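## Task

Take plate K83 out of plate nest N1 and put it on the block of real-time cycler Q1, lying flat between the block's locators, with its well A1 in the block corner labelled A1. Close Q1's lid over the plate using the LID key. Q1 is loose on the table and must finish in its original position and orientation. Press START so a run is on, and it must still be on at the end. A running cycle counts against you if anything you were required to fix is still wrong. Nothing may depend on the robot holding it at the end. Finally open the gripper and back away; contact with START or Q1's housing is still treated as clear.

## Robot and tools

Robot: one Franka FR3 arm with seven revolute joints and a Robotiq 2F-140 parallel gripper. There is a single camera, cam_wrist (896x504), mounted on the hand. Its calibration (K, distortion, T_world_to_cam) is given per scene and may be slightly off.

Frame: the scene frame has its origin on the table top under the arm base, +z up, and +y to the left when looking along +x. Results report end_effector_position (metres) and end_effector_quat_wxyz, which together are the pose of the point between the closed finger pads. The reported position can be off, more so when the arm is stretched far. The fingers point along the gripper's +z and open and close along its y. When closed the fingertips stick out about 33 mm past that point; when fully open, about 9 mm. Closing also pushes the tips roughly 24 mm further from the arm, so keep that margin above surfaces.

Tool execute_actions, argument actions: a list holding at most one item.
- An empty list returns the current state plus pictures.
- A motion item is {"rows": [[...]], "steps": N}. N is 10 to 15 control steps of 1/30 s each; 15 is used if omitted. Each step applies the next row, and the last row repeats if rows run out.
- A wait item is {"steps": N} with N up to 300. It counts from the previous result.
- Optional pictures: true attaches camera images to a motion result.

Each row has 10 numbers in this order:
- Seven absolute joint target angles in radians, in the same form as the Joint positions line: fr3_joint1 (waist, ±2.744), joint2 (shoulder, ±1.784), joint3 (upper arm roll, ±2.901), joint4 (elbow, -3.042 to -0.152), joint5 (forearm roll, ±2.807), joint6 (wrist pitch, 0.544 to 4.517), joint7 (wrist roll, ±3.016).
- gripper position: +1 is fully open (140 mm); about -0.8 brings the pads together; -1 squeezes until blocked.
- gripper force_limit, from -1 to 1: roughly 14 N, 60 N and 107 N at -1, 0 and +1.
- gripper speed, from -1 to 1: about 30, 140 and 250 mm/s.

A call is rejected, and nothing is sent, if a target is more than 0.018 rad beyond a range end and also further out than the current angle. A target past the true end is clipped, and the result then says "joint sent to its limit".

Each step, a joint's target is clamped to stay close to its measured angle: 0.248 rad for joints 1-4, 0.677 for joint 5, 0.715 for joint 6 and 1.54 for joint 7. All targets are also scaled back if they would move the hand more than 70 mm from where it is. Large moves therefore need several calls.

The result arrives 10 steps before the action ends. Those remaining steps run while you compose the next call, and the arm keeps moving toward the last row sent until it nearly stops or a step is HELD.

Result lines:
- Joint positions and Joint velocities list the joints in column order (rad, rad/s).
- position_measured is the gripper in counts: 3 is fully open, 230 is pads touching, and the scale is not linear.
- object_status: 0 moving; 1 blocked while opening; 2 blocked while closing, meaning a grip; 3 reached the target or pads met (a thin item may still be held).
- HELD marks steps where your row was not fully sent.
- "joint command not followed" means the clearance check changed targets.
- MOTOR HOT warns of overheating. Holding loads heats the motors, and overheating brakes the arm as an OVER-TEMPERATURE FAULT.

To grip, send position -1 and confirm status 2. To squeeze harder while gripping, raise force_limit and change position slightly, for example from -1 to -0.98.

Faults: the arm halts for 10 s and the rest of the call is dropped in two cases. One is contact torque reaching the joint load limit (85 N m for joints 1-4, 11 N m for joints 5-7). The other is an external force of 85 N on the arm, tool or held item; a held object's weight counts toward this. Avoid pressing hard, hitting things, slamming, dropping or letting anything slip. Never knock anything off the table, because that ends the scene.

Tool zoom_image: camera "cam_wrist" and region [x0, y0, x1, y1] in pixels of the latest full image, at most 504x504. It returns a sharper close-up.

Tool read_manual: section "licences" returns licence text only and does not move the robot.

Tool finished_scene: scene is 1 or 2. It ends that scene for good and reports success and the next task. Answering without any tool call ends everything.

Task knowledge:
- On a labelled plate, well A1 is at the labelled short end, in the corner away from the labelled long side.
- Q1's upper front keys, left to right as you face it, are CLEAR, START, LID, STOP. LID toggles the lid, but LID and START only respond once the lid is fully open or fully shut.
- If the lid is obstructed it stops and the lamp goes red. It then stays locked until CLEAR, which releases and reopens it.
- A blue lamp means a run is active.
- Q1 can slide, so push keys gently and return it to its starting place and heading if it moves.
- Loose items may occasionally get bumped by outside pushes.
- The simulation keeps running while you think.

Each tool is called after "Call:" by a JSON object that holds its "fn" and its "kwargs", one argument or row to a line.

## Session

Call:
{"fn": "execute_actions", "kwargs": {
  "actions": []
}}

Scene clock: 0.00 s of 10800.00 s.
end_effector_position=(+0.4008, -0.3741, +0.3001) position_measured=3 object_status=3 end_effector_quat_wxyz=(-0.246, +0.782, -0.565, -0.096)
Joint positions: [-0.989  0.334  0.001 -1.669  0.391  1.62  -1.381]
Joint velocities: [-0.    -0.    -0.     0.001  0.001  0.001  0.002]

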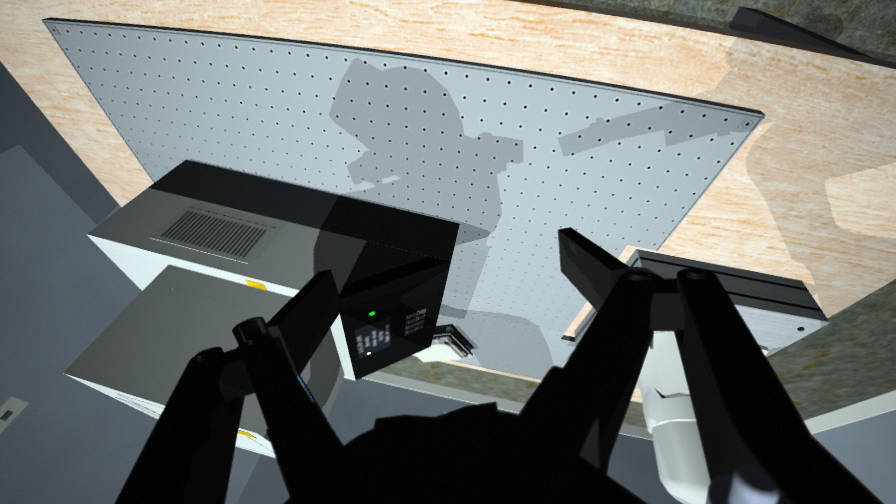

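Call:
{"fn": "execute_actions", "kwargs": {
  "actions": [
    {"rows":[[-0.2,-0.4,0,-1.7,0,1.3,0.0,1,0,0]]}
  ]
}}

Call:
{"fn": "execute_actions", "kwargs": {
  "actions": [
    {"steps":120}
  ],
  "pictures": true
}}

Scene clock: 0.67 s of 10800.00 s.
end_effector_position=(+0.3832, -0.3266, +0.3470) position_measured=3 object_status=3 end_effector_quat_wxyz=(-0.145, +0.763, -0.610, -0.158)
Joint positions: [-0.852  0.205 -0.016 -1.695  0.228  1.519 -1.103]
Joint velocities: [ 0.994 -0.98   0.099 -0.004 -0.729 -0.531  1.531]
Steps of this call (steps 1 to 15: nothing new was sent; steps 16 to 20: the first 5 steps of this action). Readings (joint positions | what the end effector reports):
16: [-0.972 0.322 -0.009 -1.677 0.357 1.602 -1.328] | position_measured=3 object_status=3
17: [-0.948 0.297 -0.016 -1.687 0.319 1.579 -1.268] | position_measured=3 object_status=3
19: [-0.886 0.238 -0.017 -1.694 0.255 1.537 -1.156] | position_measured=3 object_status=3
20: the state above

Scene clock: 4.67 s of 10800.00 s.
end_effector_position=(+0.3789, -0.0666, +0.6076) position_measured=3 object_status=3 end_effector_quat_wxyz=(+0.004, -0.643, +0.766, -0.006)
Joint positions: [-0.201 -0.401  0.001 -1.699  0.003  1.303 -0.007]
Joint velocities: [ 0.    -0.     0.001 -0.     0.001 -0.001 -0.001]
Kept back: nothing.
Steps of this call (steps 1 to 10: the last 10 steps of your previous action; steps 11 to 75: the robot went on to your last target; steps 76 to 120: nothing new was sent). Readings (joint positions | what the end effector reports):
1: [-0.817 0.171 -0.014 -1.695 0.204 1.502 -1.052] | position_measured=3 object_status=3
2: [-0.781 0.137 -0.012 -1.696 0.183 1.487 -1.003] | position_measured=3 object_status=3
4: [-0.708 0.068 -0.007 -1.696 0.147 1.459 -0.913] | position_measured=3 object_status=3
8: [-0.561 -0.071 -0.001 -1.697 0.095 1.417 -0.755] | position_measured=3 object_status=3
120: the state above
The arm was judged still, so your last target was given up. Only a new action makes it travel on or press farther. Fingers that are still opening or closing keep moving.
camera_calibration (this result's frames):
cam_wrist: T_world_to_cam=[[-0.945524, 0.323838, -0.033374, 0.400717], [0.299627, 0.90573, 0.299796, -0.217422], [0.127313, 0.273464, -0.95342, 0.735358], [0, 0, 0, 1]] pos_world=[0.350412, -0.133936, 0.77966]

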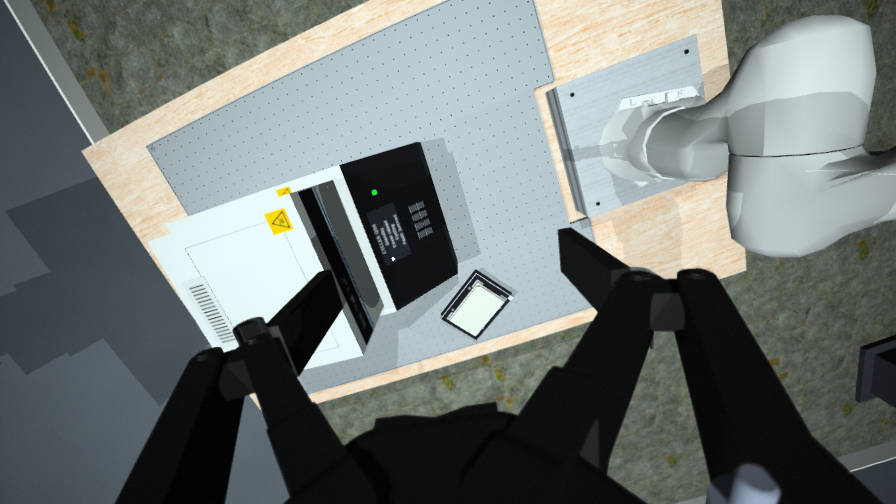

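Call:
{"fn": "execute_actions", "kwargs": {
  "actions": [
    {"rows":[[-0.2,-0.1,0,-1.4,0,1.3,0.585,1,0,0]]}
  ]
}}

Call:
{"fn": "execute_actions", "kwargs": {
  "actions": [
    {"steps":60}
  ],
  "pictures": true
}}

Call:
{"fn": "zoom_image", "kwargs": {
  "camera": "cam_wrist",
  "region": [250,0,750,400]
}}

Scene clock: 5.30 s of 10800.00 s.
end_effector_position=(+0.4535, -0.0802, +0.6143) position_measured=3 object_status=3 end_effector_quat_wxyz=(+0.005, -0.552, +0.834, -0.006)
Joint positions: [-0.201 -0.162  0.001 -1.449  0.003  1.293  0.221]
Joint velocities: [-0.     1.008 -0.001  0.516  0.     0.06   1.182]
Steps of this call (steps 1 to 14: nothing new was sent; steps 15 to 19: the first 5 steps of this action). Readings (joint positions | what the end effector reports):
15: [-0.201 -0.363 0.001 -1.641 0.003 1.276 0.039] | position_measured=3 object_status=3
16: [-0.201 -0.306 0.001 -1.571 0.003 1.281 0.084] | position_measured=3 object_status=3
18: [-0.201 -0.200 0.001 -1.471 0.003 1.290 0.180] | position_measured=3 object_status=3
19: the state above

Scene clock: 7.30 s of 10800.00 s.
end_effector_position=(+0.4727, -0.0838, +0.6058) position_measured=3 object_status=3 end_effector_quat_wxyz=(+0.002, -0.395, +0.919, -0.002)
Joint positions: [-0.201 -0.1    0.001 -1.402  0.002  1.297  0.578]
Joint velocities: [ 0.001  0.     0.001  0.    -0.001  0.001  0.002]
Kept back: nothing.
Steps of this call (steps 1 to 10: the last 10 steps of your previous action; steps 11 to 60: the robot went on to your last target). Readings (joint positions | what the end effector reports):
1: [-0.201 -0.134 0.001 -1.436 0.003 1.294 0.258] | position_measured=3 object_status=3
2: [-0.201 -0.115 0.001 -1.429 0.002 1.295 0.291] | position_measured=3 object_status=3
4: [-0.201 -0.096 0.001 -1.420 0.002 1.295 0.348] | position_measured=3 object_status=3
8: [-0.201 -0.096 0.001 -1.407 0.002 1.296 0.430] | position_measured=3 object_status=3
60: the state above
The arm was judged still, so your last target was given up. Only a new action makes it travel on or press farther. Fingers that are still opening or closing keep moving.
camera_calibration (this result's frames):
cam_wrist: T_world_to_cam=[[-0.610284, 0.79185, -0.0229367, 0.369375], [0.75099, 0.587523, 0.30138, -0.470375], [0.252124, 0.166702, -0.953228, 0.65838], [0, 0, 0, 1]] pos_world=[0.412678, -0.125887, 0.77782]

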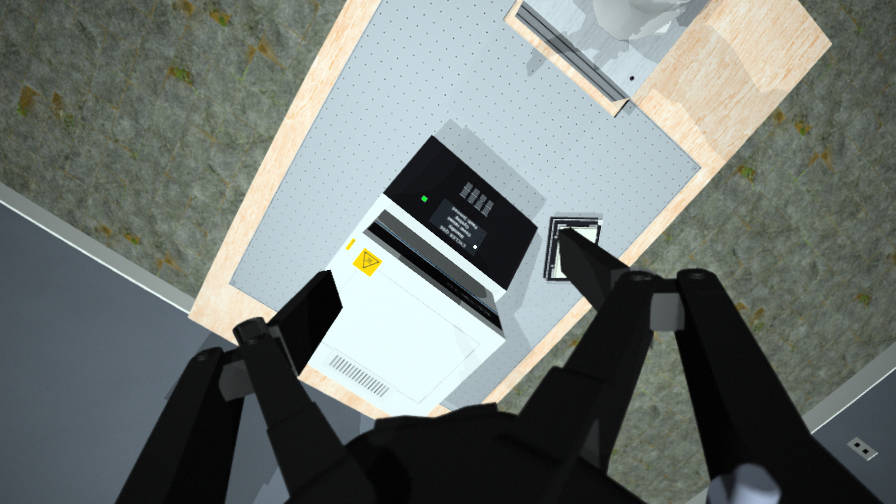

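Region (250, 0, 750, 400) of cam_wrist's 896x504 image, scaled by 1.008, with more detail than that image has; it fills the top 403 rows of this view, and the rest is white.

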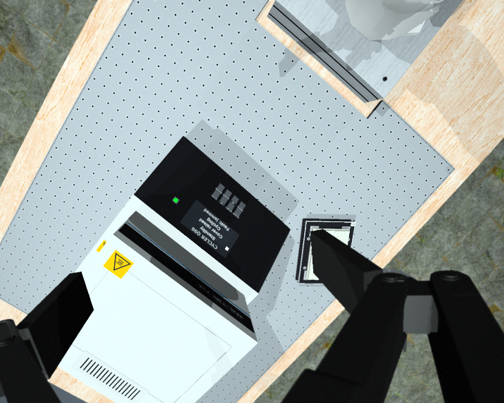

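Call:
{"fn": "execute_actions", "kwargs": {
  "actions": [
    {"rows":[[0,-0.7,0,-2.4,0,2.3,1.57,1,0,0]]}
  ]
}}

Call:
{"fn": "execute_actions", "kwargs": {
  "actions": [
    {"steps":90}
  ],
  "pictures": true
}}

Call:
{"fn": "zoom_image", "kwargs": {
  "camera": "cam_wrist",
  "region": [250,50,700,400]
}}

Scene clock: 8.30 s of 10800.00 s.
end_effector_position=(+0.5051, -0.0469, +0.6236) position_measured=3 object_status=3 end_effector_quat_wxyz=(+0.093, -0.350, +0.931, -0.047)
Joint positions: [-0.111 -0.226 -0.005 -1.557  0.001  1.531  0.754]
Joint velocities: [ 0.475 -0.871  0.069 -0.875 -0.001  1.395  1.   ]
Steps of this call (steps 1 to 25: nothing new was sent; steps 26 to 30: the first 5 steps of this action). Readings (joint positions | what the end effector reports):
26: [-0.186 -0.116 -0.006 -1.430 0.001 1.337 0.611] | position_measured=3 object_status=3
27: [-0.167 -0.141 -0.009 -1.463 0.001 1.384 0.648] | position_measured=3 object_status=3
29: [-0.128 -0.196 -0.007 -1.525 0.001 1.481 0.719] | position_measured=3 object_status=3
30: the state above

Scene clock: 11.30 s of 10800.00 s.
end_effector_position=(+0.4990, +0.0118, +0.5336) position_measured=3 object_status=3 end_effector_quat_wxyz=(+0.298, -0.013, +0.954, -0.001)
Joint positions: [-0.001 -0.699  0.001 -2.399  0.001  2.297  1.563]
Joint velocities: [-0.    -0.    -0.     0.003 -0.    -0.001  0.   ]
Kept back: nothing.
Steps of this call (steps 1 to 10: the last 10 steps of your previous action; steps 11 to 60: the robot went on to your last target; steps 61 to 90: nothing new was sent). Readings (joint positions | what the end effector reports):
1: [-0.096 -0.256 -0.003 -1.589 0.001 1.581 0.788] | position_measured=3 object_status=3
2: [-0.082 -0.288 -0.002 -1.621 0.001 1.633 0.820] | position_measured=3 object_status=3
4: [-0.059 -0.358 -0.000 -1.694 0.001 1.739 0.890] | position_measured=3 object_status=3
8: [-0.020 -0.563 0.001 -1.915 0.001 1.979 1.069] | position_measured=3 object_status=3
90: the state above
The arm was judged still, so your last target was given up. Only a new action makes it travel on or press farther. Fingers that are still opening or closing keep moving.
camera_calibration (this result's frames):
cam_wrist: T_world_to_cam=[[0.113693, 0.991508, 0.0631312, -0.10149], [0.608176, -0.119702, 0.784725, -0.702813], [0.785618, -0.0508226, -0.61662, 0.123721], [0, 0, 0, 1]] pos_world=[0.341775, 0.0227872, 0.634212]

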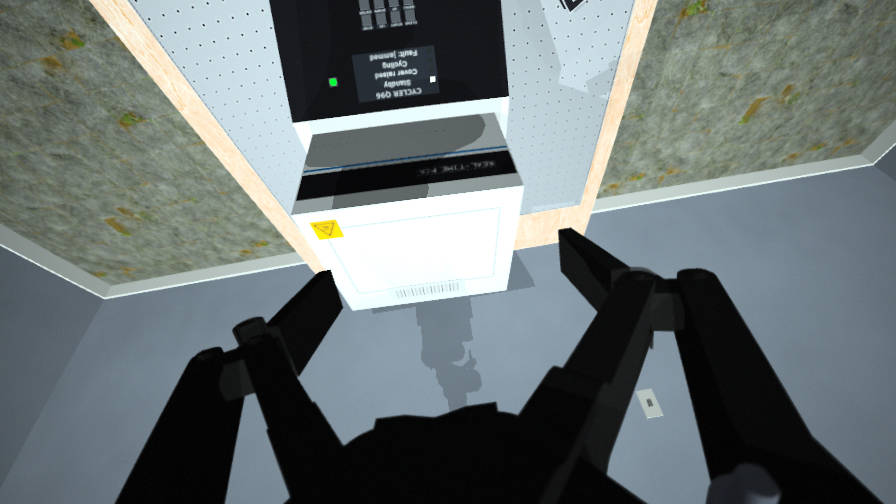

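Region (250, 50, 700, 400) of cam_wrist's 896x504 image, scaled by 1.120, with more detail than that image has.

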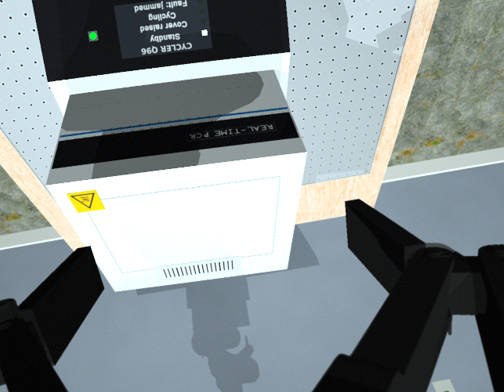

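Call:
{"fn": "execute_actions", "kwargs": {
  "actions": [
    {"rows":[[0,-0.7,0,-2.5,0,1.9,1.57,-1,0,0]]}
  ]
}}

Call:
{"fn": "execute_actions", "kwargs": {
  "actions": [
    {"steps":50}
  ],
  "pictures": true
}}

Call:
{"fn": "zoom_image", "kwargs": {
  "camera": "cam_wrist",
  "region": [300,80,700,330]
}}

Scene clock: 12.13 s of 10800.00 s.
end_effector_position=(+0.4602, +0.0107, +0.4771) position_measured=32 object_status=0 end_effector_quat_wxyz=(+0.218, -0.013, +0.976, -0.002)
Joint positions: [-0.001 -0.703  0.001 -2.445  0.001  2.172  1.563]
Joint velocities: [ 0.001  0.01   0.    -0.315 -0.    -0.794 -0.   ]
Steps of this call (steps 1 to 20: nothing new was sent; steps 21 to 25: the first 5 steps of this action). Readings (joint positions | what the end effector reports):
21: [-0.001 -0.701 0.001 -2.403 0.001 2.277 1.563] | position_measured=3 object_status=0
22: [-0.001 -0.703 0.001 -2.413 0.001 2.252 1.563] | position_measured=9 object_status=0
24: [-0.001 -0.703 0.001 -2.434 0.001 2.199 1.563] | position_measured=24 object_status=0
25: the state above

Scene clock: 13.80 s of 10800.00 s.
end_effector_position=(+0.3700, +0.0087, +0.3995) position_measured=233 object_status=3 end_effector_quat_wxyz=(+0.056, -0.013, +0.998, -0.003)
Joint positions: [-0.001 -0.699  0.001 -2.499  0.001  1.903  1.563]
Joint velocities: [-0.001 -0.001  0.001 -0.001 -0.    -0.001 -0.001]
Kept back: nothing.
Steps of this call (steps 1 to 10: the last 10 steps of your previous action; steps 11 to 45: the robot went on to your last target; steps 46 to 50: nothing new was sent). Readings (joint positions | what the end effector reports):
1: [-0.001 -0.703 0.001 -2.455 0.001 2.144 1.563] | position_measured=39 object_status=0
2: [-0.001 -0.702 0.001 -2.465 0.001 2.115 1.563] | position_measured=47 object_status=0
4: [-0.001 -0.701 0.001 -2.481 0.001 2.055 1.563] | position_measured=62 object_status=0
8: [-0.001 -0.699 0.001 -2.498 0.001 1.970 1.563] | position_measured=92 object_status=0
50: the state above
The arm was judged still, so your last target was given up. Only a new action makes it travel on or press farther. Fingers that are still opening or closing keep moving.
camera_calibration (this result's frames):
cam_wrist: T_world_to_cam=[[0.130901, 0.991369, -0.00720885, -0.0535185], [0.907006, -0.116819, 0.404591, -0.478241], [0.400257, -0.0594998, -0.914469, 0.403894], [0, 0, 0, 1]] pos_world=[0.279112, 0.0212203, 0.562455]

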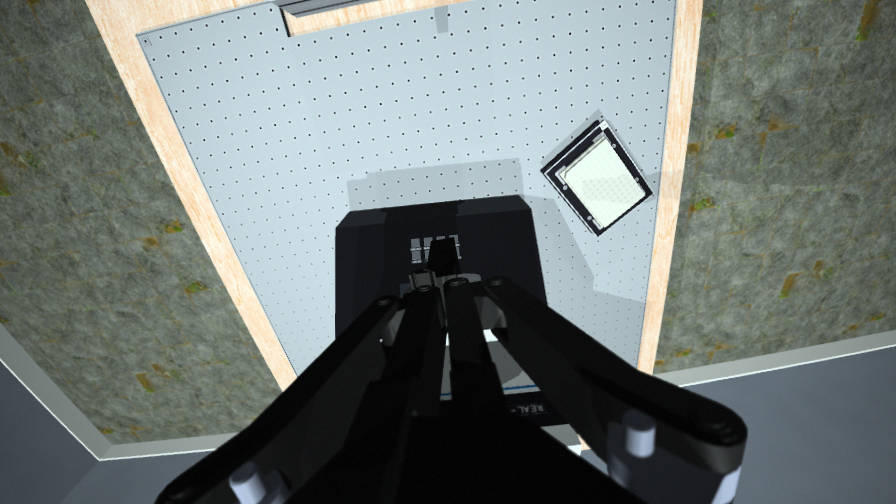

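Region (300, 80, 700, 330) of cam_wrist's 896x504 image, scaled by 1.260, with more detail than that image has; it fills the top 315 rows of this view, and the rest is white.

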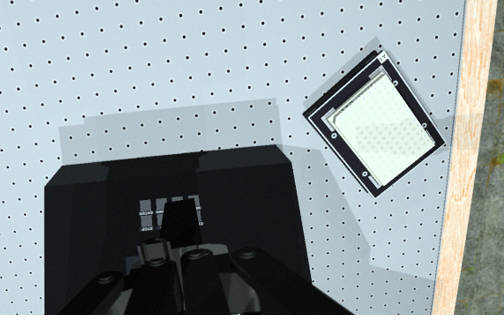

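Call:
{"fn": "execute_actions", "kwargs": {
  "actions": [
    {"rows":[[-0.08,-0.504,0,-2.315,0,1.811,1.49,1,0,0]]}
  ]
}}

Call:
{"fn": "execute_actions", "kwargs": {
  "actions": [
    {"steps":50}
  ],
  "pictures": true
}}

Call:
{"fn": "zoom_image", "kwargs": {
  "camera": "cam_wrist",
  "region": [330,150,630,400]
}}

Scene clock: 14.67 s of 10800.00 s.
end_effector_position=(+0.4006, -0.0189, +0.4074) position_measured=204 object_status=0 end_effector_quat_wxyz=(+0.023, +0.009, +1.000, -0.003)
Joint positions: [-0.069 -0.529 -0.001 -2.34   0.001  1.849  1.536]
Joint velocities: [-0.171  0.413 -0.039  0.278 -0.001 -0.196 -0.13 ]
Steps of this call (steps 1 to 21: nothing new was sent; steps 22 to 26: the first 5 steps of this action). Readings (joint positions | what the end effector reports):
22: [-0.017 -0.664 0.007 -2.458 0.001 1.880 1.558] | position_measured=233 object_status=0
23: [-0.036 -0.611 0.007 -2.405 0.001 1.871 1.551] | position_measured=231 object_status=0
25: [-0.062 -0.546 0.001 -2.352 0.001 1.855 1.540] | position_measured=212 object_status=0
26: the state above

Scene clock: 16.33 s of 10800.00 s.
end_effector_position=(+0.3972, -0.0227, +0.4065) position_measured=3 object_status=3 end_effector_quat_wxyz=(+0.006, -0.006, +1.000, -0.002)
Joint positions: [-0.079 -0.505 -0.001 -2.316  0.001  1.814  1.497]
Joint velocities: [ 0.001  0.001  0.     0.001 -0.     0.    -0.001]
Kept back: nothing.
Steps of this call (steps 1 to 10: the last 10 steps of your previous action; steps 11 to 30: the robot went on to your last target; steps 31 to 50: nothing new was sent). Readings (joint positions | what the end effector reports):
1: [-0.074 -0.518 -0.001 -2.333 0.001 1.843 1.532] | position_measured=196 object_status=0
2: [-0.076 -0.512 -0.001 -2.328 0.001 1.837 1.528] | position_measured=189 object_status=0
4: [-0.078 -0.507 -0.001 -2.323 0.001 1.830 1.522] | position_measured=174 object_status=0
8: [-0.079 -0.506 -0.001 -2.318 0.001 1.821 1.513] | position_measured=143 object_status=0
50: the state above
The arm was judged still, so your last target was given up. Only a new action makes it travel on or press farther. Fingers that are still opening or closing keep moving.
camera_calibration (this result's frames):
cam_wrist: T_world_to_cam=[[0.143147, 0.989482, -0.0208455, -0.0252656], [0.941243, -0.129598, 0.311874, -0.485579], [0.305892, -0.0642646, -0.949895, 0.449284], [0, 0, 0, 1]] pos_world=[0.323233, -0.00905752, 0.577685]

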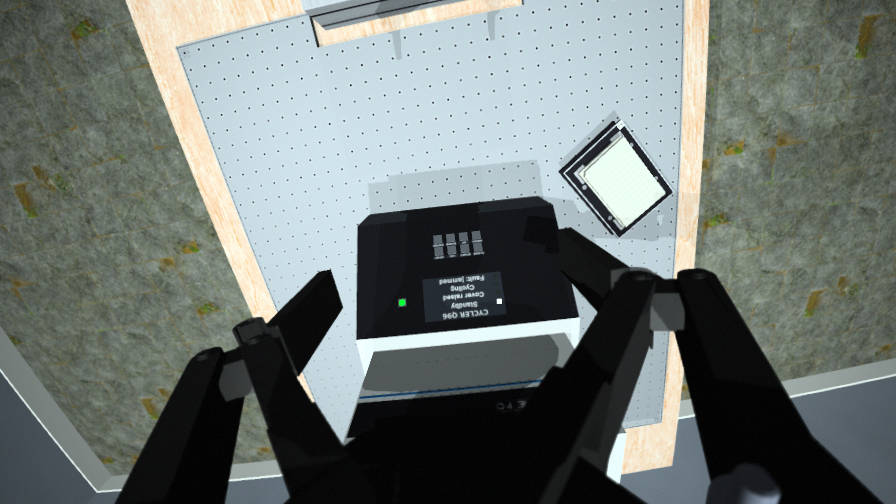

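Region (330, 150, 630, 400) of cam_wrist's 896x504 image, scaled by 1.680, with more detail than that image has.

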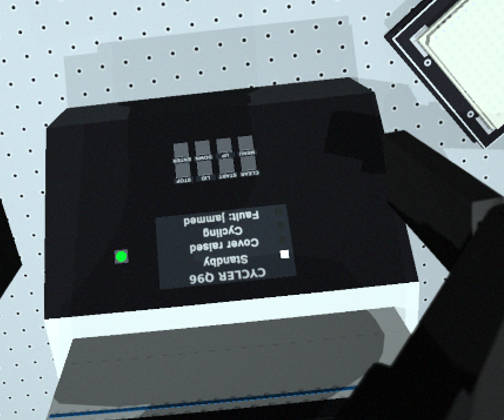

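Call:
{"fn": "execute_actions", "kwargs": {
  "actions": [
    {"rows":[[-0.2476,-0.126,0,-2.487,0,2.361,1.33,1,0,0]]}
  ]
}}

Call:
{"fn": "execute_actions", "kwargs": {
  "actions": [
    {"steps":50}
  ],
  "pictures": true
}}

Scene clock: 17.13 s of 10800.00 s.
end_effector_position=(+0.4183, -0.0571, +0.3343) position_measured=3 object_status=3 end_effector_quat_wxyz=(-0.006, +0.018, +1.000, -0.002)
Joint positions: [-0.161 -0.375  0.004 -2.387  0.001  1.991  1.467]
Joint velocities: [-0.435  1.103 -0.033 -0.465 -0.001  0.973 -0.187]
Steps of this call (steps 1 to 19: nothing new was sent; steps 20 to 24: the first 5 steps of this action). Readings (joint positions | what the end effector reports):
20: [-0.092 -0.497 0.004 -2.324 0.001 1.847 1.492] | position_measured=3 object_status=3
21: [-0.110 -0.473 0.005 -2.337 0.001 1.885 1.486] | position_measured=3 object_status=3
23: [-0.145 -0.410 0.005 -2.371 0.001 1.956 1.473] | position_measured=3 object_status=3
24: the state above

Scene clock: 18.80 s of 10800.00 s.
end_effector_position=(+0.4438, -0.1030, +0.2094) position_measured=3 object_status=3 end_effector_quat_wxyz=(+0.002, -0.002, +1.000, -0.002)
Joint positions: [-0.246 -0.125 -0.001 -2.489  0.001  2.358  1.337]
Joint velocities: [-0.    -0.    -0.002  0.001 -0.001 -0.    -0.003]
Kept back: nothing.
Steps of this call (steps 1 to 10: the last 10 steps of your previous action; steps 11 to 45: the robot went on to your last target; steps 46 to 50: nothing new was sent). Readings (joint positions | what the end effector reports):
1: [-0.175 -0.336 0.004 -2.401 0.001 2.024 1.460] | position_measured=3 object_status=3
2: [-0.189 -0.296 0.003 -2.416 0.001 2.059 1.453] | position_measured=3 object_status=3
4: [-0.215 -0.216 0.002 -2.448 0.001 2.142 1.434] | position_measured=3 object_status=3
8: [-0.243 -0.128 -0.002 -2.489 0.001 2.256 1.399] | position_measured=3 object_status=3
50: the state above
The arm was judged still, so your last target was given up. Only a new action makes it travel on or press farther. Fingers that are still opening or closing keep moving.
camera_calibration (this result's frames):
cam_wrist: T_world_to_cam=[[0.151704, 0.988206, -0.0208402, 0.0394612], [0.942895, -0.138359, 0.302995, -0.478156], [0.296538, -0.0656158, -0.952764, 0.247248], [0, 0, 0, 1]] pos_world=[0.371546, -0.0889294, 0.38127]

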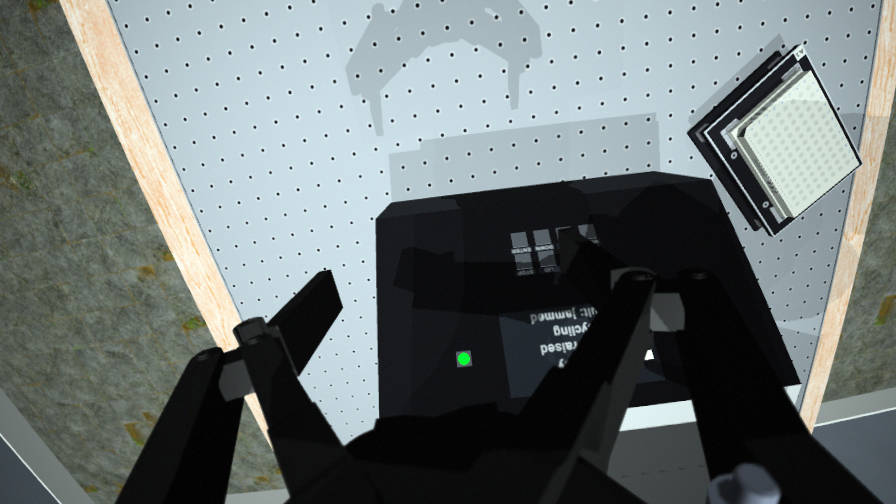

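Call:
{"fn": "execute_actions", "kwargs": {
  "actions": [
    {"rows":[[-0.2455,-0.034,0,-2.505,0,2.471,1.33,1,0,0]]}
  ]
}}

Call:
{"fn": "execute_actions", "kwargs": {
  "actions": [
    {"steps":30}
  ],
  "pictures": true
}}

Scene clock: 19.37 s of 10800.00 s.
end_effector_position=(+0.4397, -0.1022, +0.1726) position_measured=3 object_status=3 end_effector_quat_wxyz=(-0.011, -0.002, +1.000, +0.001)
Joint positions: [-0.246 -0.044 -0.001 -2.503  0.001  2.426  1.337]
Joint velocities: [ 0.001  0.254 -0.001 -0.104 -0.002  0.217  0.   ]
Steps of this call (steps 1 to 12: nothing new was sent; steps 13 to 17: the first 5 steps of this action). Readings (joint positions | what the end effector reports):
13: [-0.246 -0.113 -0.001 -2.487 0.001 2.376 1.337] | position_measured=3 object_status=3
14: [-0.246 -0.091 -0.001 -2.489 0.001 2.395 1.337] | position_measured=3 object_status=3
16: [-0.246 -0.055 -0.001 -2.499 0.001 2.418 1.337] | position_measured=3 object_status=3
17: the state above

Scene clock: 20.37 s of 10800.00 s.
end_effector_position=(+0.4482, -0.1042, +0.1699) position_measured=3 object_status=3 end_effector_quat_wxyz=(+0.002, -0.002, +1.000, -0.002)
Joint positions: [-0.246 -0.034 -0.001 -2.507  0.001  2.468  1.337]
Joint velocities: [-0.001  0.     0.001  0.001  0.     0.001  0.   ]
Kept back: nothing.
Steps of this call (steps 1 to 10: the last 10 steps of your previous action; steps 11 to 30: the robot went on to your last target). Readings (joint positions | what the end effector reports):
1: [-0.246 -0.038 -0.001 -2.505 0.001 2.432 1.337] | position_measured=3 object_status=3
2: [-0.246 -0.035 -0.001 -2.506 0.001 2.438 1.337] | position_measured=3 object_status=3
4: [-0.246 -0.034 -0.001 -2.507 0.001 2.447 1.337] | position_measured=3 object_status=3
8: [-0.246 -0.034 -0.001 -2.507 0.001 2.459 1.337] | position_measured=3 object_status=3
30: the state above
The arm was judged still, so your last target was given up. Only a new action makes it travel on or press farther. Fingers that are still opening or closing keep moving.
camera_calibration (this result's frames):
cam_wrist: T_world_to_cam=[[0.151031, 0.988303, -0.0211404, 0.0394907], [0.942716, -0.137564, 0.303912, -0.470499], [0.297449, -0.0658296, -0.952465, 0.207773], [0, 0, 0, 1]] pos_world=[0.37578, -0.0900747, 0.341722]

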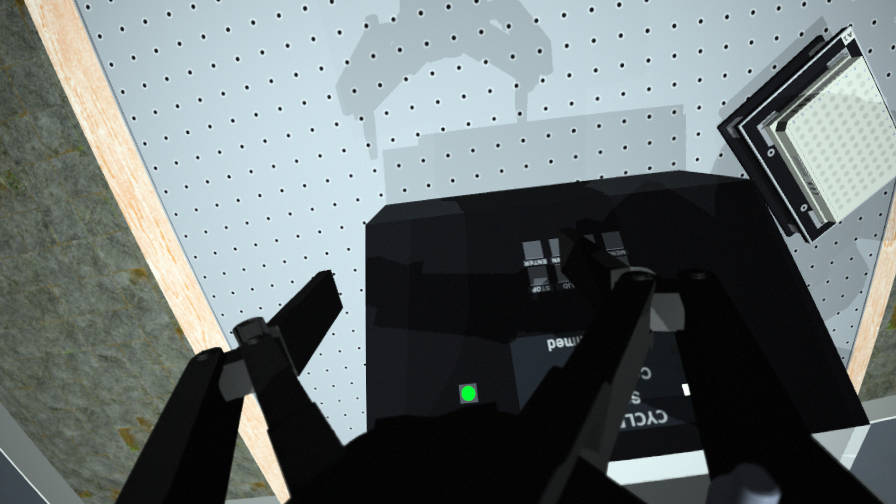

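Call:
{"fn": "execute_actions", "kwargs": {
  "actions": [
    {"rows":[[-0.2455,-0.02,0,-2.505,0,2.49,1.33,1,0,0],[-0.2455,-0.005,0,-2.503,0,2.50,1.33,1,0,0]]}
  ]
}}

Call:
{"fn": "execute_actions", "kwargs": {
  "actions": [
    {"steps":30}
  ],
  "pictures": true
}}

Scene clock: 21.03 s of 10800.00 s.
end_effector_position=(+0.4493, -0.1045, +0.1618) position_measured=3 object_status=3 end_effector_quat_wxyz=(+0.001, -0.002, +1.000, -0.002)
Joint positions: [-0.246 -0.011 -0.001 -2.504  0.001  2.485  1.337]
Joint velocities: [-0.     0.095 -0.001  0.001 -0.     0.063 -0.001]
Steps of this call (steps 1 to 15: nothing new was sent; steps 16 to 20: the first 5 steps of this action). Readings (joint positions | what the end effector reports):
16: [-0.246 -0.032 -0.001 -2.506 0.001 2.471 1.337] | position_measured=3 object_status=3
17: [-0.246 -0.027 -0.001 -2.505 0.001 2.476 1.337] | position_measured=3 object_status=3
19: [-0.246 -0.015 -0.001 -2.504 0.001 2.483 1.337] | position_measured=3 object_status=3
20: the state above

Scene clock: 22.03 s of 10800.00 s.
end_effector_position=(+0.4518, -0.1051, +0.1608) position_measured=3 object_status=3 end_effector_quat_wxyz=(+0.004, -0.002, +1.000, -0.002)
Joint positions: [-0.246 -0.006 -0.001 -2.504  0.001  2.497  1.337]
Joint velocities: [ 0.     0.    -0.    -0.    -0.002  0.001  0.001]
Kept back: nothing.
Steps of this call (steps 1 to 10: the last 10 steps of your previous action; steps 11 to 30: the robot went on to your last target). Readings (joint positions | what the end effector reports):
1: [-0.246 -0.008 -0.001 -2.504 0.001 2.487 1.337] | position_measured=3 object_status=3
2: [-0.246 -0.007 -0.001 -2.504 0.001 2.488 1.337] | position_measured=3 object_status=3
4: [-0.246 -0.006 -0.001 -2.504 0.001 2.491 1.337] | position_measured=3 object_status=3
8: [-0.246 -0.006 -0.001 -2.504 0.001 2.494 1.337] | position_measured=3 object_status=3
30: the state above
The arm was judged still, so your last target was given up. Only a new action makes it travel on or press farther. Fingers that are still opening or closing keep moving.
camera_calibration (this result's frames):
cam_wrist: T_world_to_cam=[[0.151059, 0.98829, -0.021523, 0.0396766], [0.94148, -0.137199, 0.307883, -0.471363], [0.301325, -0.066772, -0.951181, 0.195859], [0, 0, 0, 1]] pos_world=[0.378768, -0.0908046, 0.332276]

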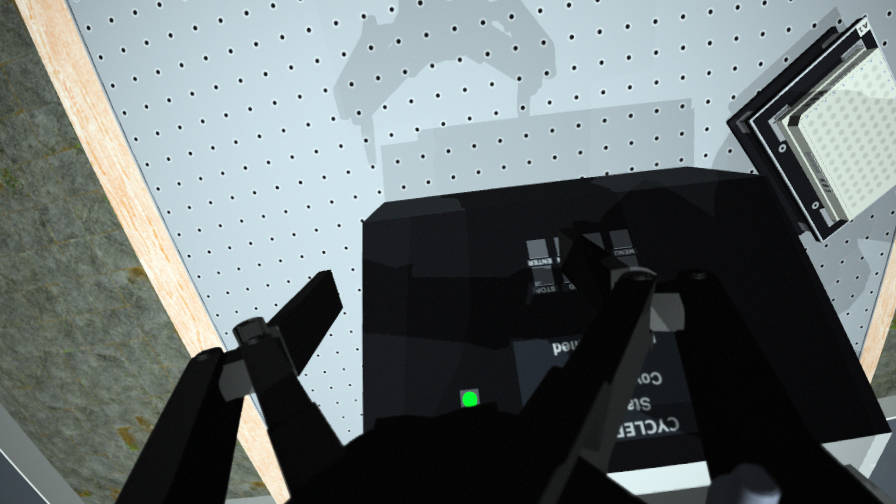

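Call:
{"fn": "execute_actions", "kwargs": {
  "actions": [
    {"rows":[[-0.24,0.02,0,-2.48,0,2.51,1.335,1,0,0],[-0.24,0.02,0,-2.48,0,2.52,1.335,1,0,0],[-0.24,0.04,0,-2.475,0,2.53,1.335,1,0,0],[-0.24,0.04,0,-2.475,0,2.535,1.335,1,0,0],[-0.24,0.055,0,-2.47,0,2.541,1.335,1,0,0],[-0.24,0.072,0,-2.47,0,2.541,1.335,1,0,0]]}
  ]
}}

Call:
{"fn": "execute_actions", "kwargs": {
  "actions": [
    {"steps":30}
  ],
  "pictures": true
}}

Scene clock: 22.90 s of 10800.00 s.
end_effector_position=(+0.4630, -0.1054, +0.1549) position_measured=3 object_status=3 end_effector_quat_wxyz=(+0.008, -0.004, +1.000, -0.003)
Joint positions: [-0.242  0.03  -0.001 -2.479  0.001  2.516  1.337]
Joint velocities: [0.012 0.282 0.001 0.115 0.    0.145 0.001]
Steps of this call (steps 1 to 21: nothing new was sent; steps 22 to 26: the first 5 steps of this action). Readings (joint positions | what the end effector reports):
22: [-0.246 -0.002 -0.001 -2.499 0.001 2.498 1.337] | position_measured=3 object_status=3
23: [-0.244 0.005 -0.001 -2.493 0.001 2.501 1.337] | position_measured=3 object_status=3
25: [-0.242 0.022 -0.001 -2.483 0.001 2.511 1.337] | position_measured=3 object_status=3
26: the state above

Scene clock: 23.90 s of 10800.00 s.
end_effector_position=(+0.4663, -0.1059, +0.1527) position_measured=3 object_status=3 end_effector_quat_wxyz=(+0.006, -0.018, +1.000, -0.003)
Joint positions: [-0.241  0.046 -0.001 -2.465  0.001  2.513  1.309]
Joint velocities: [-0.001 -0.001 -0.    -0.002  0.001 -0.001 -0.001]
Kept back: nothing.
Steps of this call (steps 1 to 10: the last 10 steps of your previous action; steps 11 to 30: the robot went on to your last target). Readings (joint positions | what the end effector reports):
1: [-0.242 0.040 -0.001 -2.475 0.001 2.520 1.336] | position_measured=3 object_status=3
2: [-0.241 0.042 -0.001 -2.471 0.001 2.517 1.331] | position_measured=3 object_status=3
4: [-0.241 0.043 -0.001 -2.469 0.001 2.514 1.325] | position_measured=3 object_status=3
8: [-0.241 0.045 -0.001 -2.467 0.001 2.513 1.318] | position_measured=3 object_status=3
30: the state above
The arm was judged still, so your last target was given up. Only a new action makes it travel on or press farther. Fingers that are still opening or closing keep moving.
camera_calibration (this result's frames):
cam_wrist: T_world_to_cam=[[0.118666, 0.992687, -0.0221666, 0.0538129], [0.944406, -0.105945, 0.311243, -0.481136], [0.306619, -0.0578683, -0.950072, 0.182127], [0, 0, 0, 1]] pos_world=[0.392158, -0.0938536, 0.323977]

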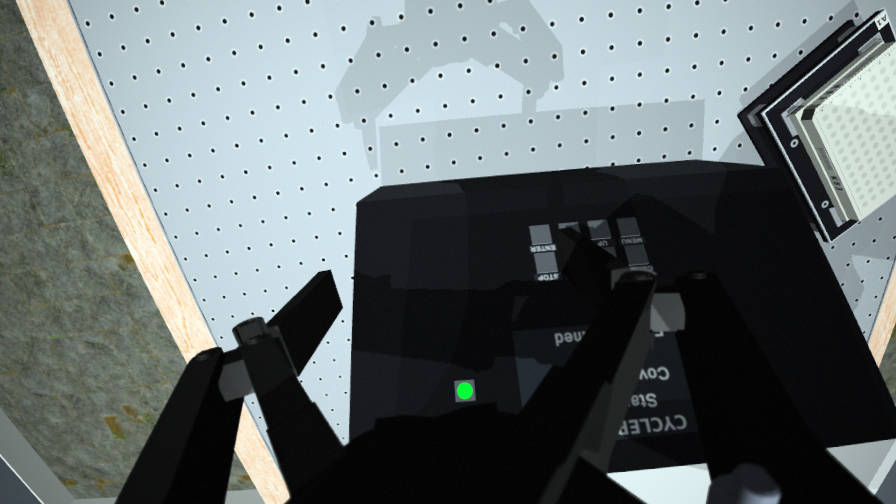

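Call:
{"fn": "execute_actions", "kwargs": {
  "actions": [
    {"rows":[[-0.2455,-0.01,0,-2.5,0,2.51,1.33,1,0,0],[-0.2455,-0.01,0,-2.5,0,2.51,1.33,1,0,0],[-0.2455,-0.01,0,-2.5,0,2.51,1.33,1,0,0],[-0.2455,-0.01,0,-2.5,0,2.51,1.33,1,0,0],[-0.2455,-0.01,0,-2.5,0,2.51,1.33,1,0,0],[-0.2455,-0.01,0,-2.5,0,2.51,1.33,1,0,0],[-0.2455,-0.01,0,-2.5,0,2.51,1.33,1,0,0],[-0.2455,-0.01,0,-2.5,0,2.52,1.33,1,0,0],[-0.2455,0.0,0,-2.5,0,2.52,1.33,1,0,0],[-0.2455,0.01,0,-2.5,0,2.528,1.33,1,0,0],[-0.2455,0.02,0,-2.5,0,2.528,1.33,1,0,0],[-0.2455,0.0285,0,-2.5,0,2.528,1.33,1,0,0]]}
  ]
}}

Call:
{"fn": "execute_actions", "kwargs": {
  "actions": [
    {"steps":30}
  ],
  "pictures": true
}}

Call:
{"fn": "execute_actions", "kwargs": {
  "actions": [
    {"rows":[[-0.08,-0.504,0,-2.315,0,1.95,1.49,1,0,0]]}
  ]
}}

Call:
{"fn": "execute_actions", "kwargs": {
  "actions": [
    {"steps":90}
  ],
  "pictures": true
}}

Scene clock: 24.87 s of 10800.00 s.
end_effector_position=(+0.4627, -0.1062, +0.1654) position_measured=3 object_status=3 end_effector_quat_wxyz=(+0.016, -0.014, +1.000, -0.005)
Joint positions: [-0.244 -0.003 -0.001 -2.493  0.001  2.513  1.314]
Joint velocities: [-0.005 -0.115  0.    -0.043 -0.001 -0.001  0.032]
Steps of this call (steps 1 to 24: nothing new was sent; steps 25 to 29: the first 5 steps of this action). Readings (joint positions | what the end effector reports):
25: [-0.242 0.035 -0.001 -2.473 0.001 2.513 1.309] | position_measured=3 object_status=3
26: [-0.243 0.020 -0.001 -2.483 0.001 2.513 1.311] | position_measured=3 object_status=3
28: [-0.244 0.001 -0.001 -2.491 0.001 2.513 1.313] | position_measured=3 object_status=3
29: the state above

Scene clock: 25.87 s of 10800.00 s.
end_effector_position=(+0.4547, -0.1046, +0.1492) position_measured=3 object_status=3 end_effector_quat_wxyz=(+0.003, -0.010, +1.000, -0.002)
Joint positions: [-0.244  0.027 -0.001 -2.5    0.001  2.525  1.323]
Joint velocities: [-0.001 -0.    -0.     0.001 -0.001 -0.     0.   ]
Kept back: nothing.
Steps of this call (steps 1 to 10: the last 10 steps of your previous action; steps 11 to 30: the robot went on to your last target). Readings (joint positions | what the end effector reports):
1: [-0.244 -0.006 -0.001 -2.494 0.001 2.513 1.315] | position_measured=3 object_status=3
2: [-0.244 -0.008 -0.001 -2.495 0.001 2.513 1.316] | position_measured=3 object_status=3
4: [-0.244 -0.007 -0.001 -2.496 0.001 2.514 1.318] | position_measured=3 object_status=3
8: [-0.244 0.015 -0.001 -2.497 0.001 2.520 1.320] | position_measured=3 object_status=3
30: the state above
The arm was judged still, so your last target was given up. Only a new action makes it travel on or press farther. Fingers that are still opening or closing keep moving.
camera_calibration (this result's frames):
cam_wrist: T_world_to_cam=[[0.135359, 0.990563, -0.0214931, 0.0459423], [0.943966, -0.122341, 0.306532, -0.469786], [0.30101, -0.0617806, -0.951618, 0.184743], [0, 0, 0, 1]] pos_world=[0.381634, -0.0915691, 0.320796]

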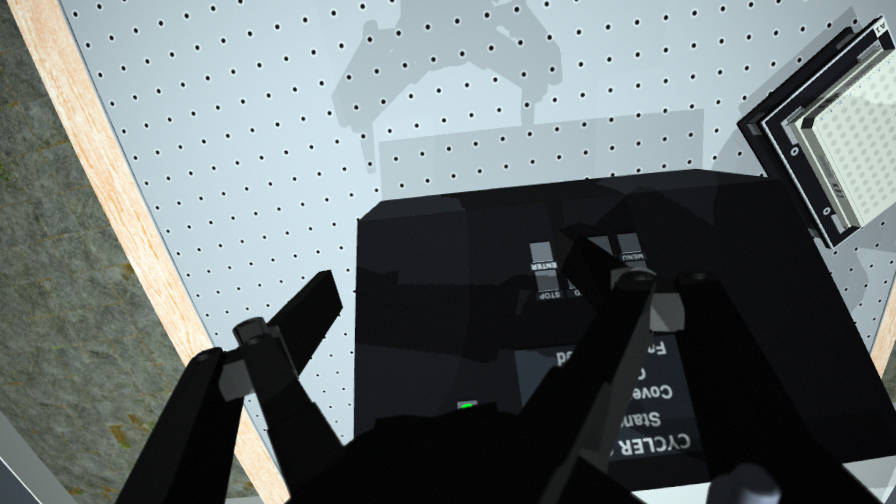

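Scene clock: 26.03 s of 10800.00 s.
end_effector_position=(+0.4774, -0.0707, +0.2322) position_measured=3 object_status=3 end_effector_quat_wxyz=(+0.018, -0.033, +0.999, -0.005)
Joint positions: [-0.162 -0.111 -0.005 -2.414  0.001  2.329  1.355]
Joint velocities: [ 0.435 -1.104  0.064  0.527 -0.    -0.975  0.186]
Steps of this call (steps 1 to 5: the first 5 steps of this action). Readings (joint positions | what the end effector reports):
1: [-0.232 0.016 -0.007 -2.490 0.001 2.483 1.329] | position_measured=3 object_status=3
2: [-0.214 -0.010 -0.009 -2.473 0.001 2.440 1.335] | position_measured=3 object_status=3
4: [-0.178 -0.075 -0.007 -2.433 0.001 2.364 1.348] | position_measured=3 object_status=3
5: the state above

Scene clock: 29.03 s of 10800.00 s.
end_effector_position=(+0.4410, -0.0253, +0.4237) position_measured=3 object_status=3 end_effector_quat_wxyz=(+0.077, -0.013, +0.997, -0.008)
Joint positions: [-0.081 -0.505  0.001 -2.313  0.001  1.953  1.483]
Joint velocities: [ 0.     0.001  0.    -0.001 -0.001  0.    -0.   ]
Kept back: nothing.
Steps of this call (steps 1 to 10: the last 10 steps of your previous action; steps 11 to 45: the robot went on to your last target; steps 46 to 90: nothing new was sent). Readings (joint positions | what the end effector reports):
1: [-0.148 -0.149 -0.004 -2.398 0.001 2.296 1.361] | position_measured=3 object_status=3
2: [-0.136 -0.190 -0.002 -2.384 0.001 2.265 1.367] | position_measured=3 object_status=3
4: [-0.116 -0.274 -0.000 -2.361 0.001 2.207 1.380] | position_measured=3 object_status=3
8: [-0.090 -0.447 0.001 -2.323 0.001 2.089 1.411] | position_measured=3 object_status=3
90: the state above
The arm was judged still, so your last target was given up. Only a new action makes it travel on or press farther. Fingers that are still opening or closing keep moving.
camera_calibration (this result's frames):
cam_wrist: T_world_to_cam=[[0.131915, 0.991192, -0.0117352, -0.0274837], [0.889621, -0.113159, 0.442459, -0.564717], [0.437234, -0.068807, -0.896712, 0.371432], [0, 0, 0, 1]] pos_world=[0.343607, -0.0111041, 0.582609]

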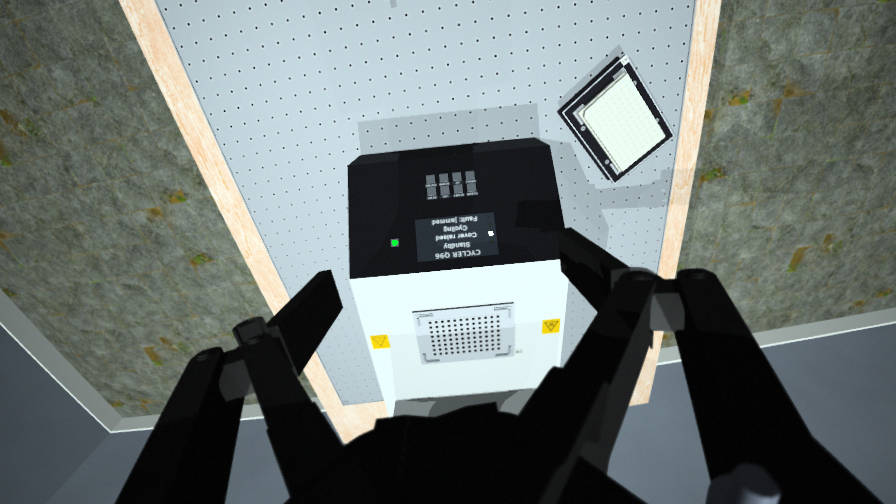

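Call:
{"fn": "zoom_image", "kwargs": {
  "camera": "cam_wrist",
  "region": [380,270,580,400]
}}

Call:
{"fn": "execute_actions", "kwargs": {
  "actions": [
    {"rows":[[0.5537,-0.108,0,-2.35,0,2.242,1.57,1,0,0]]}
  ]
}}

Call:
{"fn": "execute_actions", "kwargs": {
  "actions": [
    {"steps":70}
  ],
  "pictures": true
}}

Region (380, 270, 580, 400) of cam_wrist's 896x504 image, scaled by 2.520, with more detail than that image has; it fills the top 328 rows of this view, and the rest is white.

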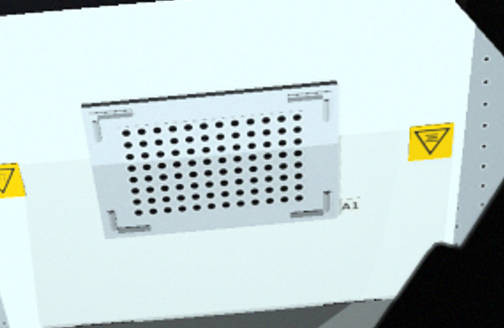

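Scene clock: 29.73 s of 10800.00 s.
end_effector_position=(+0.4644, +0.0364, +0.3708) position_measured=3 object_status=3 end_effector_quat_wxyz=(+0.053, -0.074, +0.996, -0.001)
Joint positions: [ 0.065 -0.371 -0.01  -2.319  0.     2.046  1.497]
Joint velocities: [ 0.909  0.965  0.056 -0.101  0.001  0.442  0.073]
Steps of this call (steps 1 to 16: nothing new was sent; steps 17 to 21: the first 5 steps of this action). Readings (joint positions | what the end effector reports):
17: [-0.060 -0.492 -0.008 -2.311 0.001 1.972 1.486] | position_measured=3 object_status=3
18: [-0.030 -0.465 -0.010 -2.310 0.001 1.994 1.489] | position_measured=3 object_status=3
20: [0.033 -0.403 -0.010 -2.316 0.001 2.030 1.495] | position_measured=3 object_status=3
21: the state above

Scene clock: 32.07 s of 10800.00 s.
end_effector_position=(+0.4076, +0.2649, +0.2480) position_measured=3 object_status=3 end_effector_quat_wxyz=(+0.002, -0.286, +0.958, -0.004)
Joint positions: [ 0.554 -0.108  0.001 -2.35   0.     2.239  1.563]
Joint velocities: [ 0.001  0.    -0.     0.     0.    -0.    -0.001]
Kept back: nothing.
Steps of this call (steps 1 to 10: the last 10 steps of your previous action; steps 11 to 45: the robot went on to your last target; steps 46 to 70: nothing new was sent). Readings (joint positions | what the end effector reports):
1: [0.097 -0.338 -0.009 -2.322 0.000 2.060 1.500] | position_measured=3 object_status=3
2: [0.130 -0.306 -0.009 -2.325 0.000 2.074 1.502] | position_measured=3 object_status=3
4: [0.200 -0.247 -0.009 -2.332 0.000 2.100 1.507] | position_measured=3 object_status=3
8: [0.361 -0.165 -0.008 -2.343 0.000 2.144 1.517] | position_measured=3 object_status=3
70: the state above
The arm was judged still, so your last target was given up. Only a new action makes it travel on or press farther. Fingers that are still opening or closing keep moving.
camera_calibration (this result's frames):
cam_wrist: T_world_to_cam=[[-0.411875, 0.910833, -0.0272414, -0.0660472], [0.865203, 0.400273, 0.302002, -0.515606], [0.285978, 0.100818, -0.952918, 0.279178], [0, 0, 0, 1]] pos_world=[0.339062, 0.238395, 0.419949]

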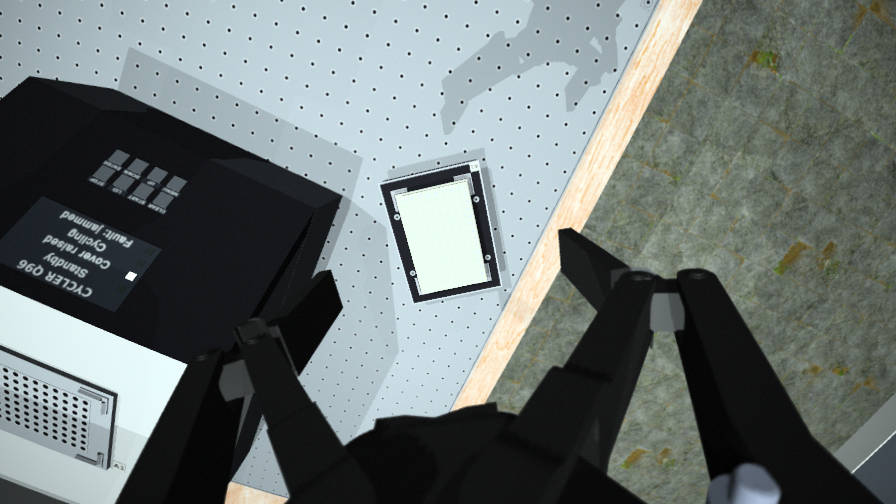

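Call:
{"fn": "execute_actions", "kwargs": {
  "actions": [
    {"rows":[[0.5314,0.18,0,-2.386,0,2.566,1.47,0.5,0,0]]}
  ]
}}

Call:
{"fn": "execute_actions", "kwargs": {
  "actions": [
    {"steps":60}
  ],
  "pictures": true
}}

Scene clock: 32.70 s of 10800.00 s.
end_effector_position=(+0.4159, +0.2615, +0.1623) position_measured=32 object_status=0 end_effector_quat_wxyz=(-0.018, -0.292, +0.956, -0.010)
Joint positions: [ 0.539  0.082  0.002 -2.363  0.     2.402  1.537]
Joint velocities: [-0.085  1.337 -0.011 -0.243 -0.     0.985 -0.201]
Steps of this call (steps 1 to 14: nothing new was sent; steps 15 to 19: the first 5 steps of this action). Readings (joint positions | what the end effector reports):
15: [0.552 -0.090 0.002 -2.347 0.000 2.270 1.559] | position_measured=3 object_status=0
16: [0.549 -0.051 0.002 -2.346 0.000 2.305 1.554] | position_measured=9 object_status=0
18: [0.542 0.037 0.002 -2.356 0.000 2.367 1.544] | position_measured=24 object_status=0
19: the state above

Scene clock: 34.70 s of 10800.00 s.
end_effector_position=(+0.4271, +0.2629, +0.1171) position_measured=66 object_status=3 end_effector_quat_wxyz=(+0.001, -0.317, +0.948, -0.005)
Joint positions: [ 0.532  0.181  0.    -2.388  0.     2.563  1.477]
Joint velocities: [-0.     0.     0.     0.001  0.001  0.     0.   ]
Kept back: nothing.
Steps of this call (steps 1 to 10: the last 10 steps of your previous action; steps 11 to 30: the robot went on to your last target; steps 31 to 60: nothing new was sent). Readings (joint positions | what the end effector reports):
1: [0.537 0.121 0.001 -2.373 0.000 2.430 1.531] | position_measured=39 object_status=0
2: [0.535 0.150 0.001 -2.382 0.000 2.452 1.525] | position_measured=47 object_status=0
4: [0.533 0.179 0.000 -2.392 0.000 2.485 1.516] | position_measured=62 object_status=0
8: [0.533 0.183 0.000 -2.390 0.000 2.526 1.502] | position_measured=66 object_status=0
60: the state above
The arm was judged still, so your last target was given up. Only a new action makes it travel on or press farther. Fingers that are still opening or closing keep moving.
camera_calibration (this result's frames):
cam_wrist: T_world_to_cam=[[-0.469812, 0.882341, -0.0273996, -0.0275126], [0.83847, 0.455731, 0.298793, -0.494946], [0.276124, 0.117403, -0.953925, 0.148995], [0, 0, 0, 1]] pos_world=[0.360931, 0.232345, 0.289262]

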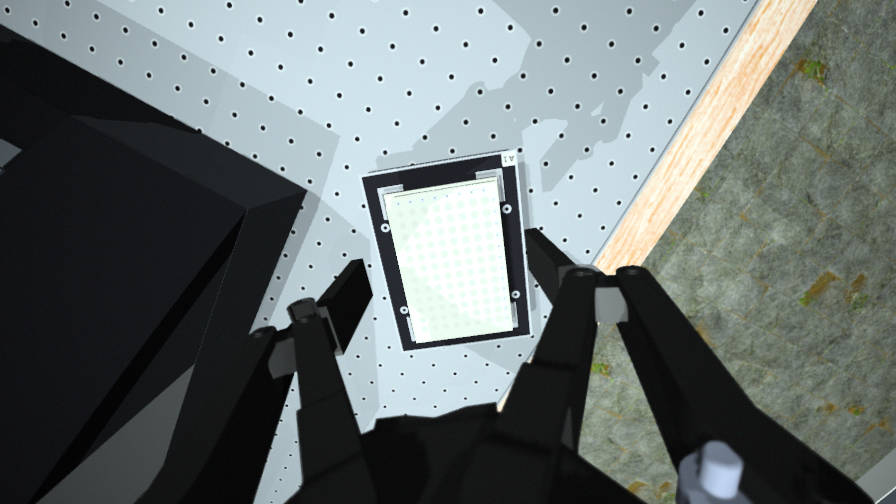

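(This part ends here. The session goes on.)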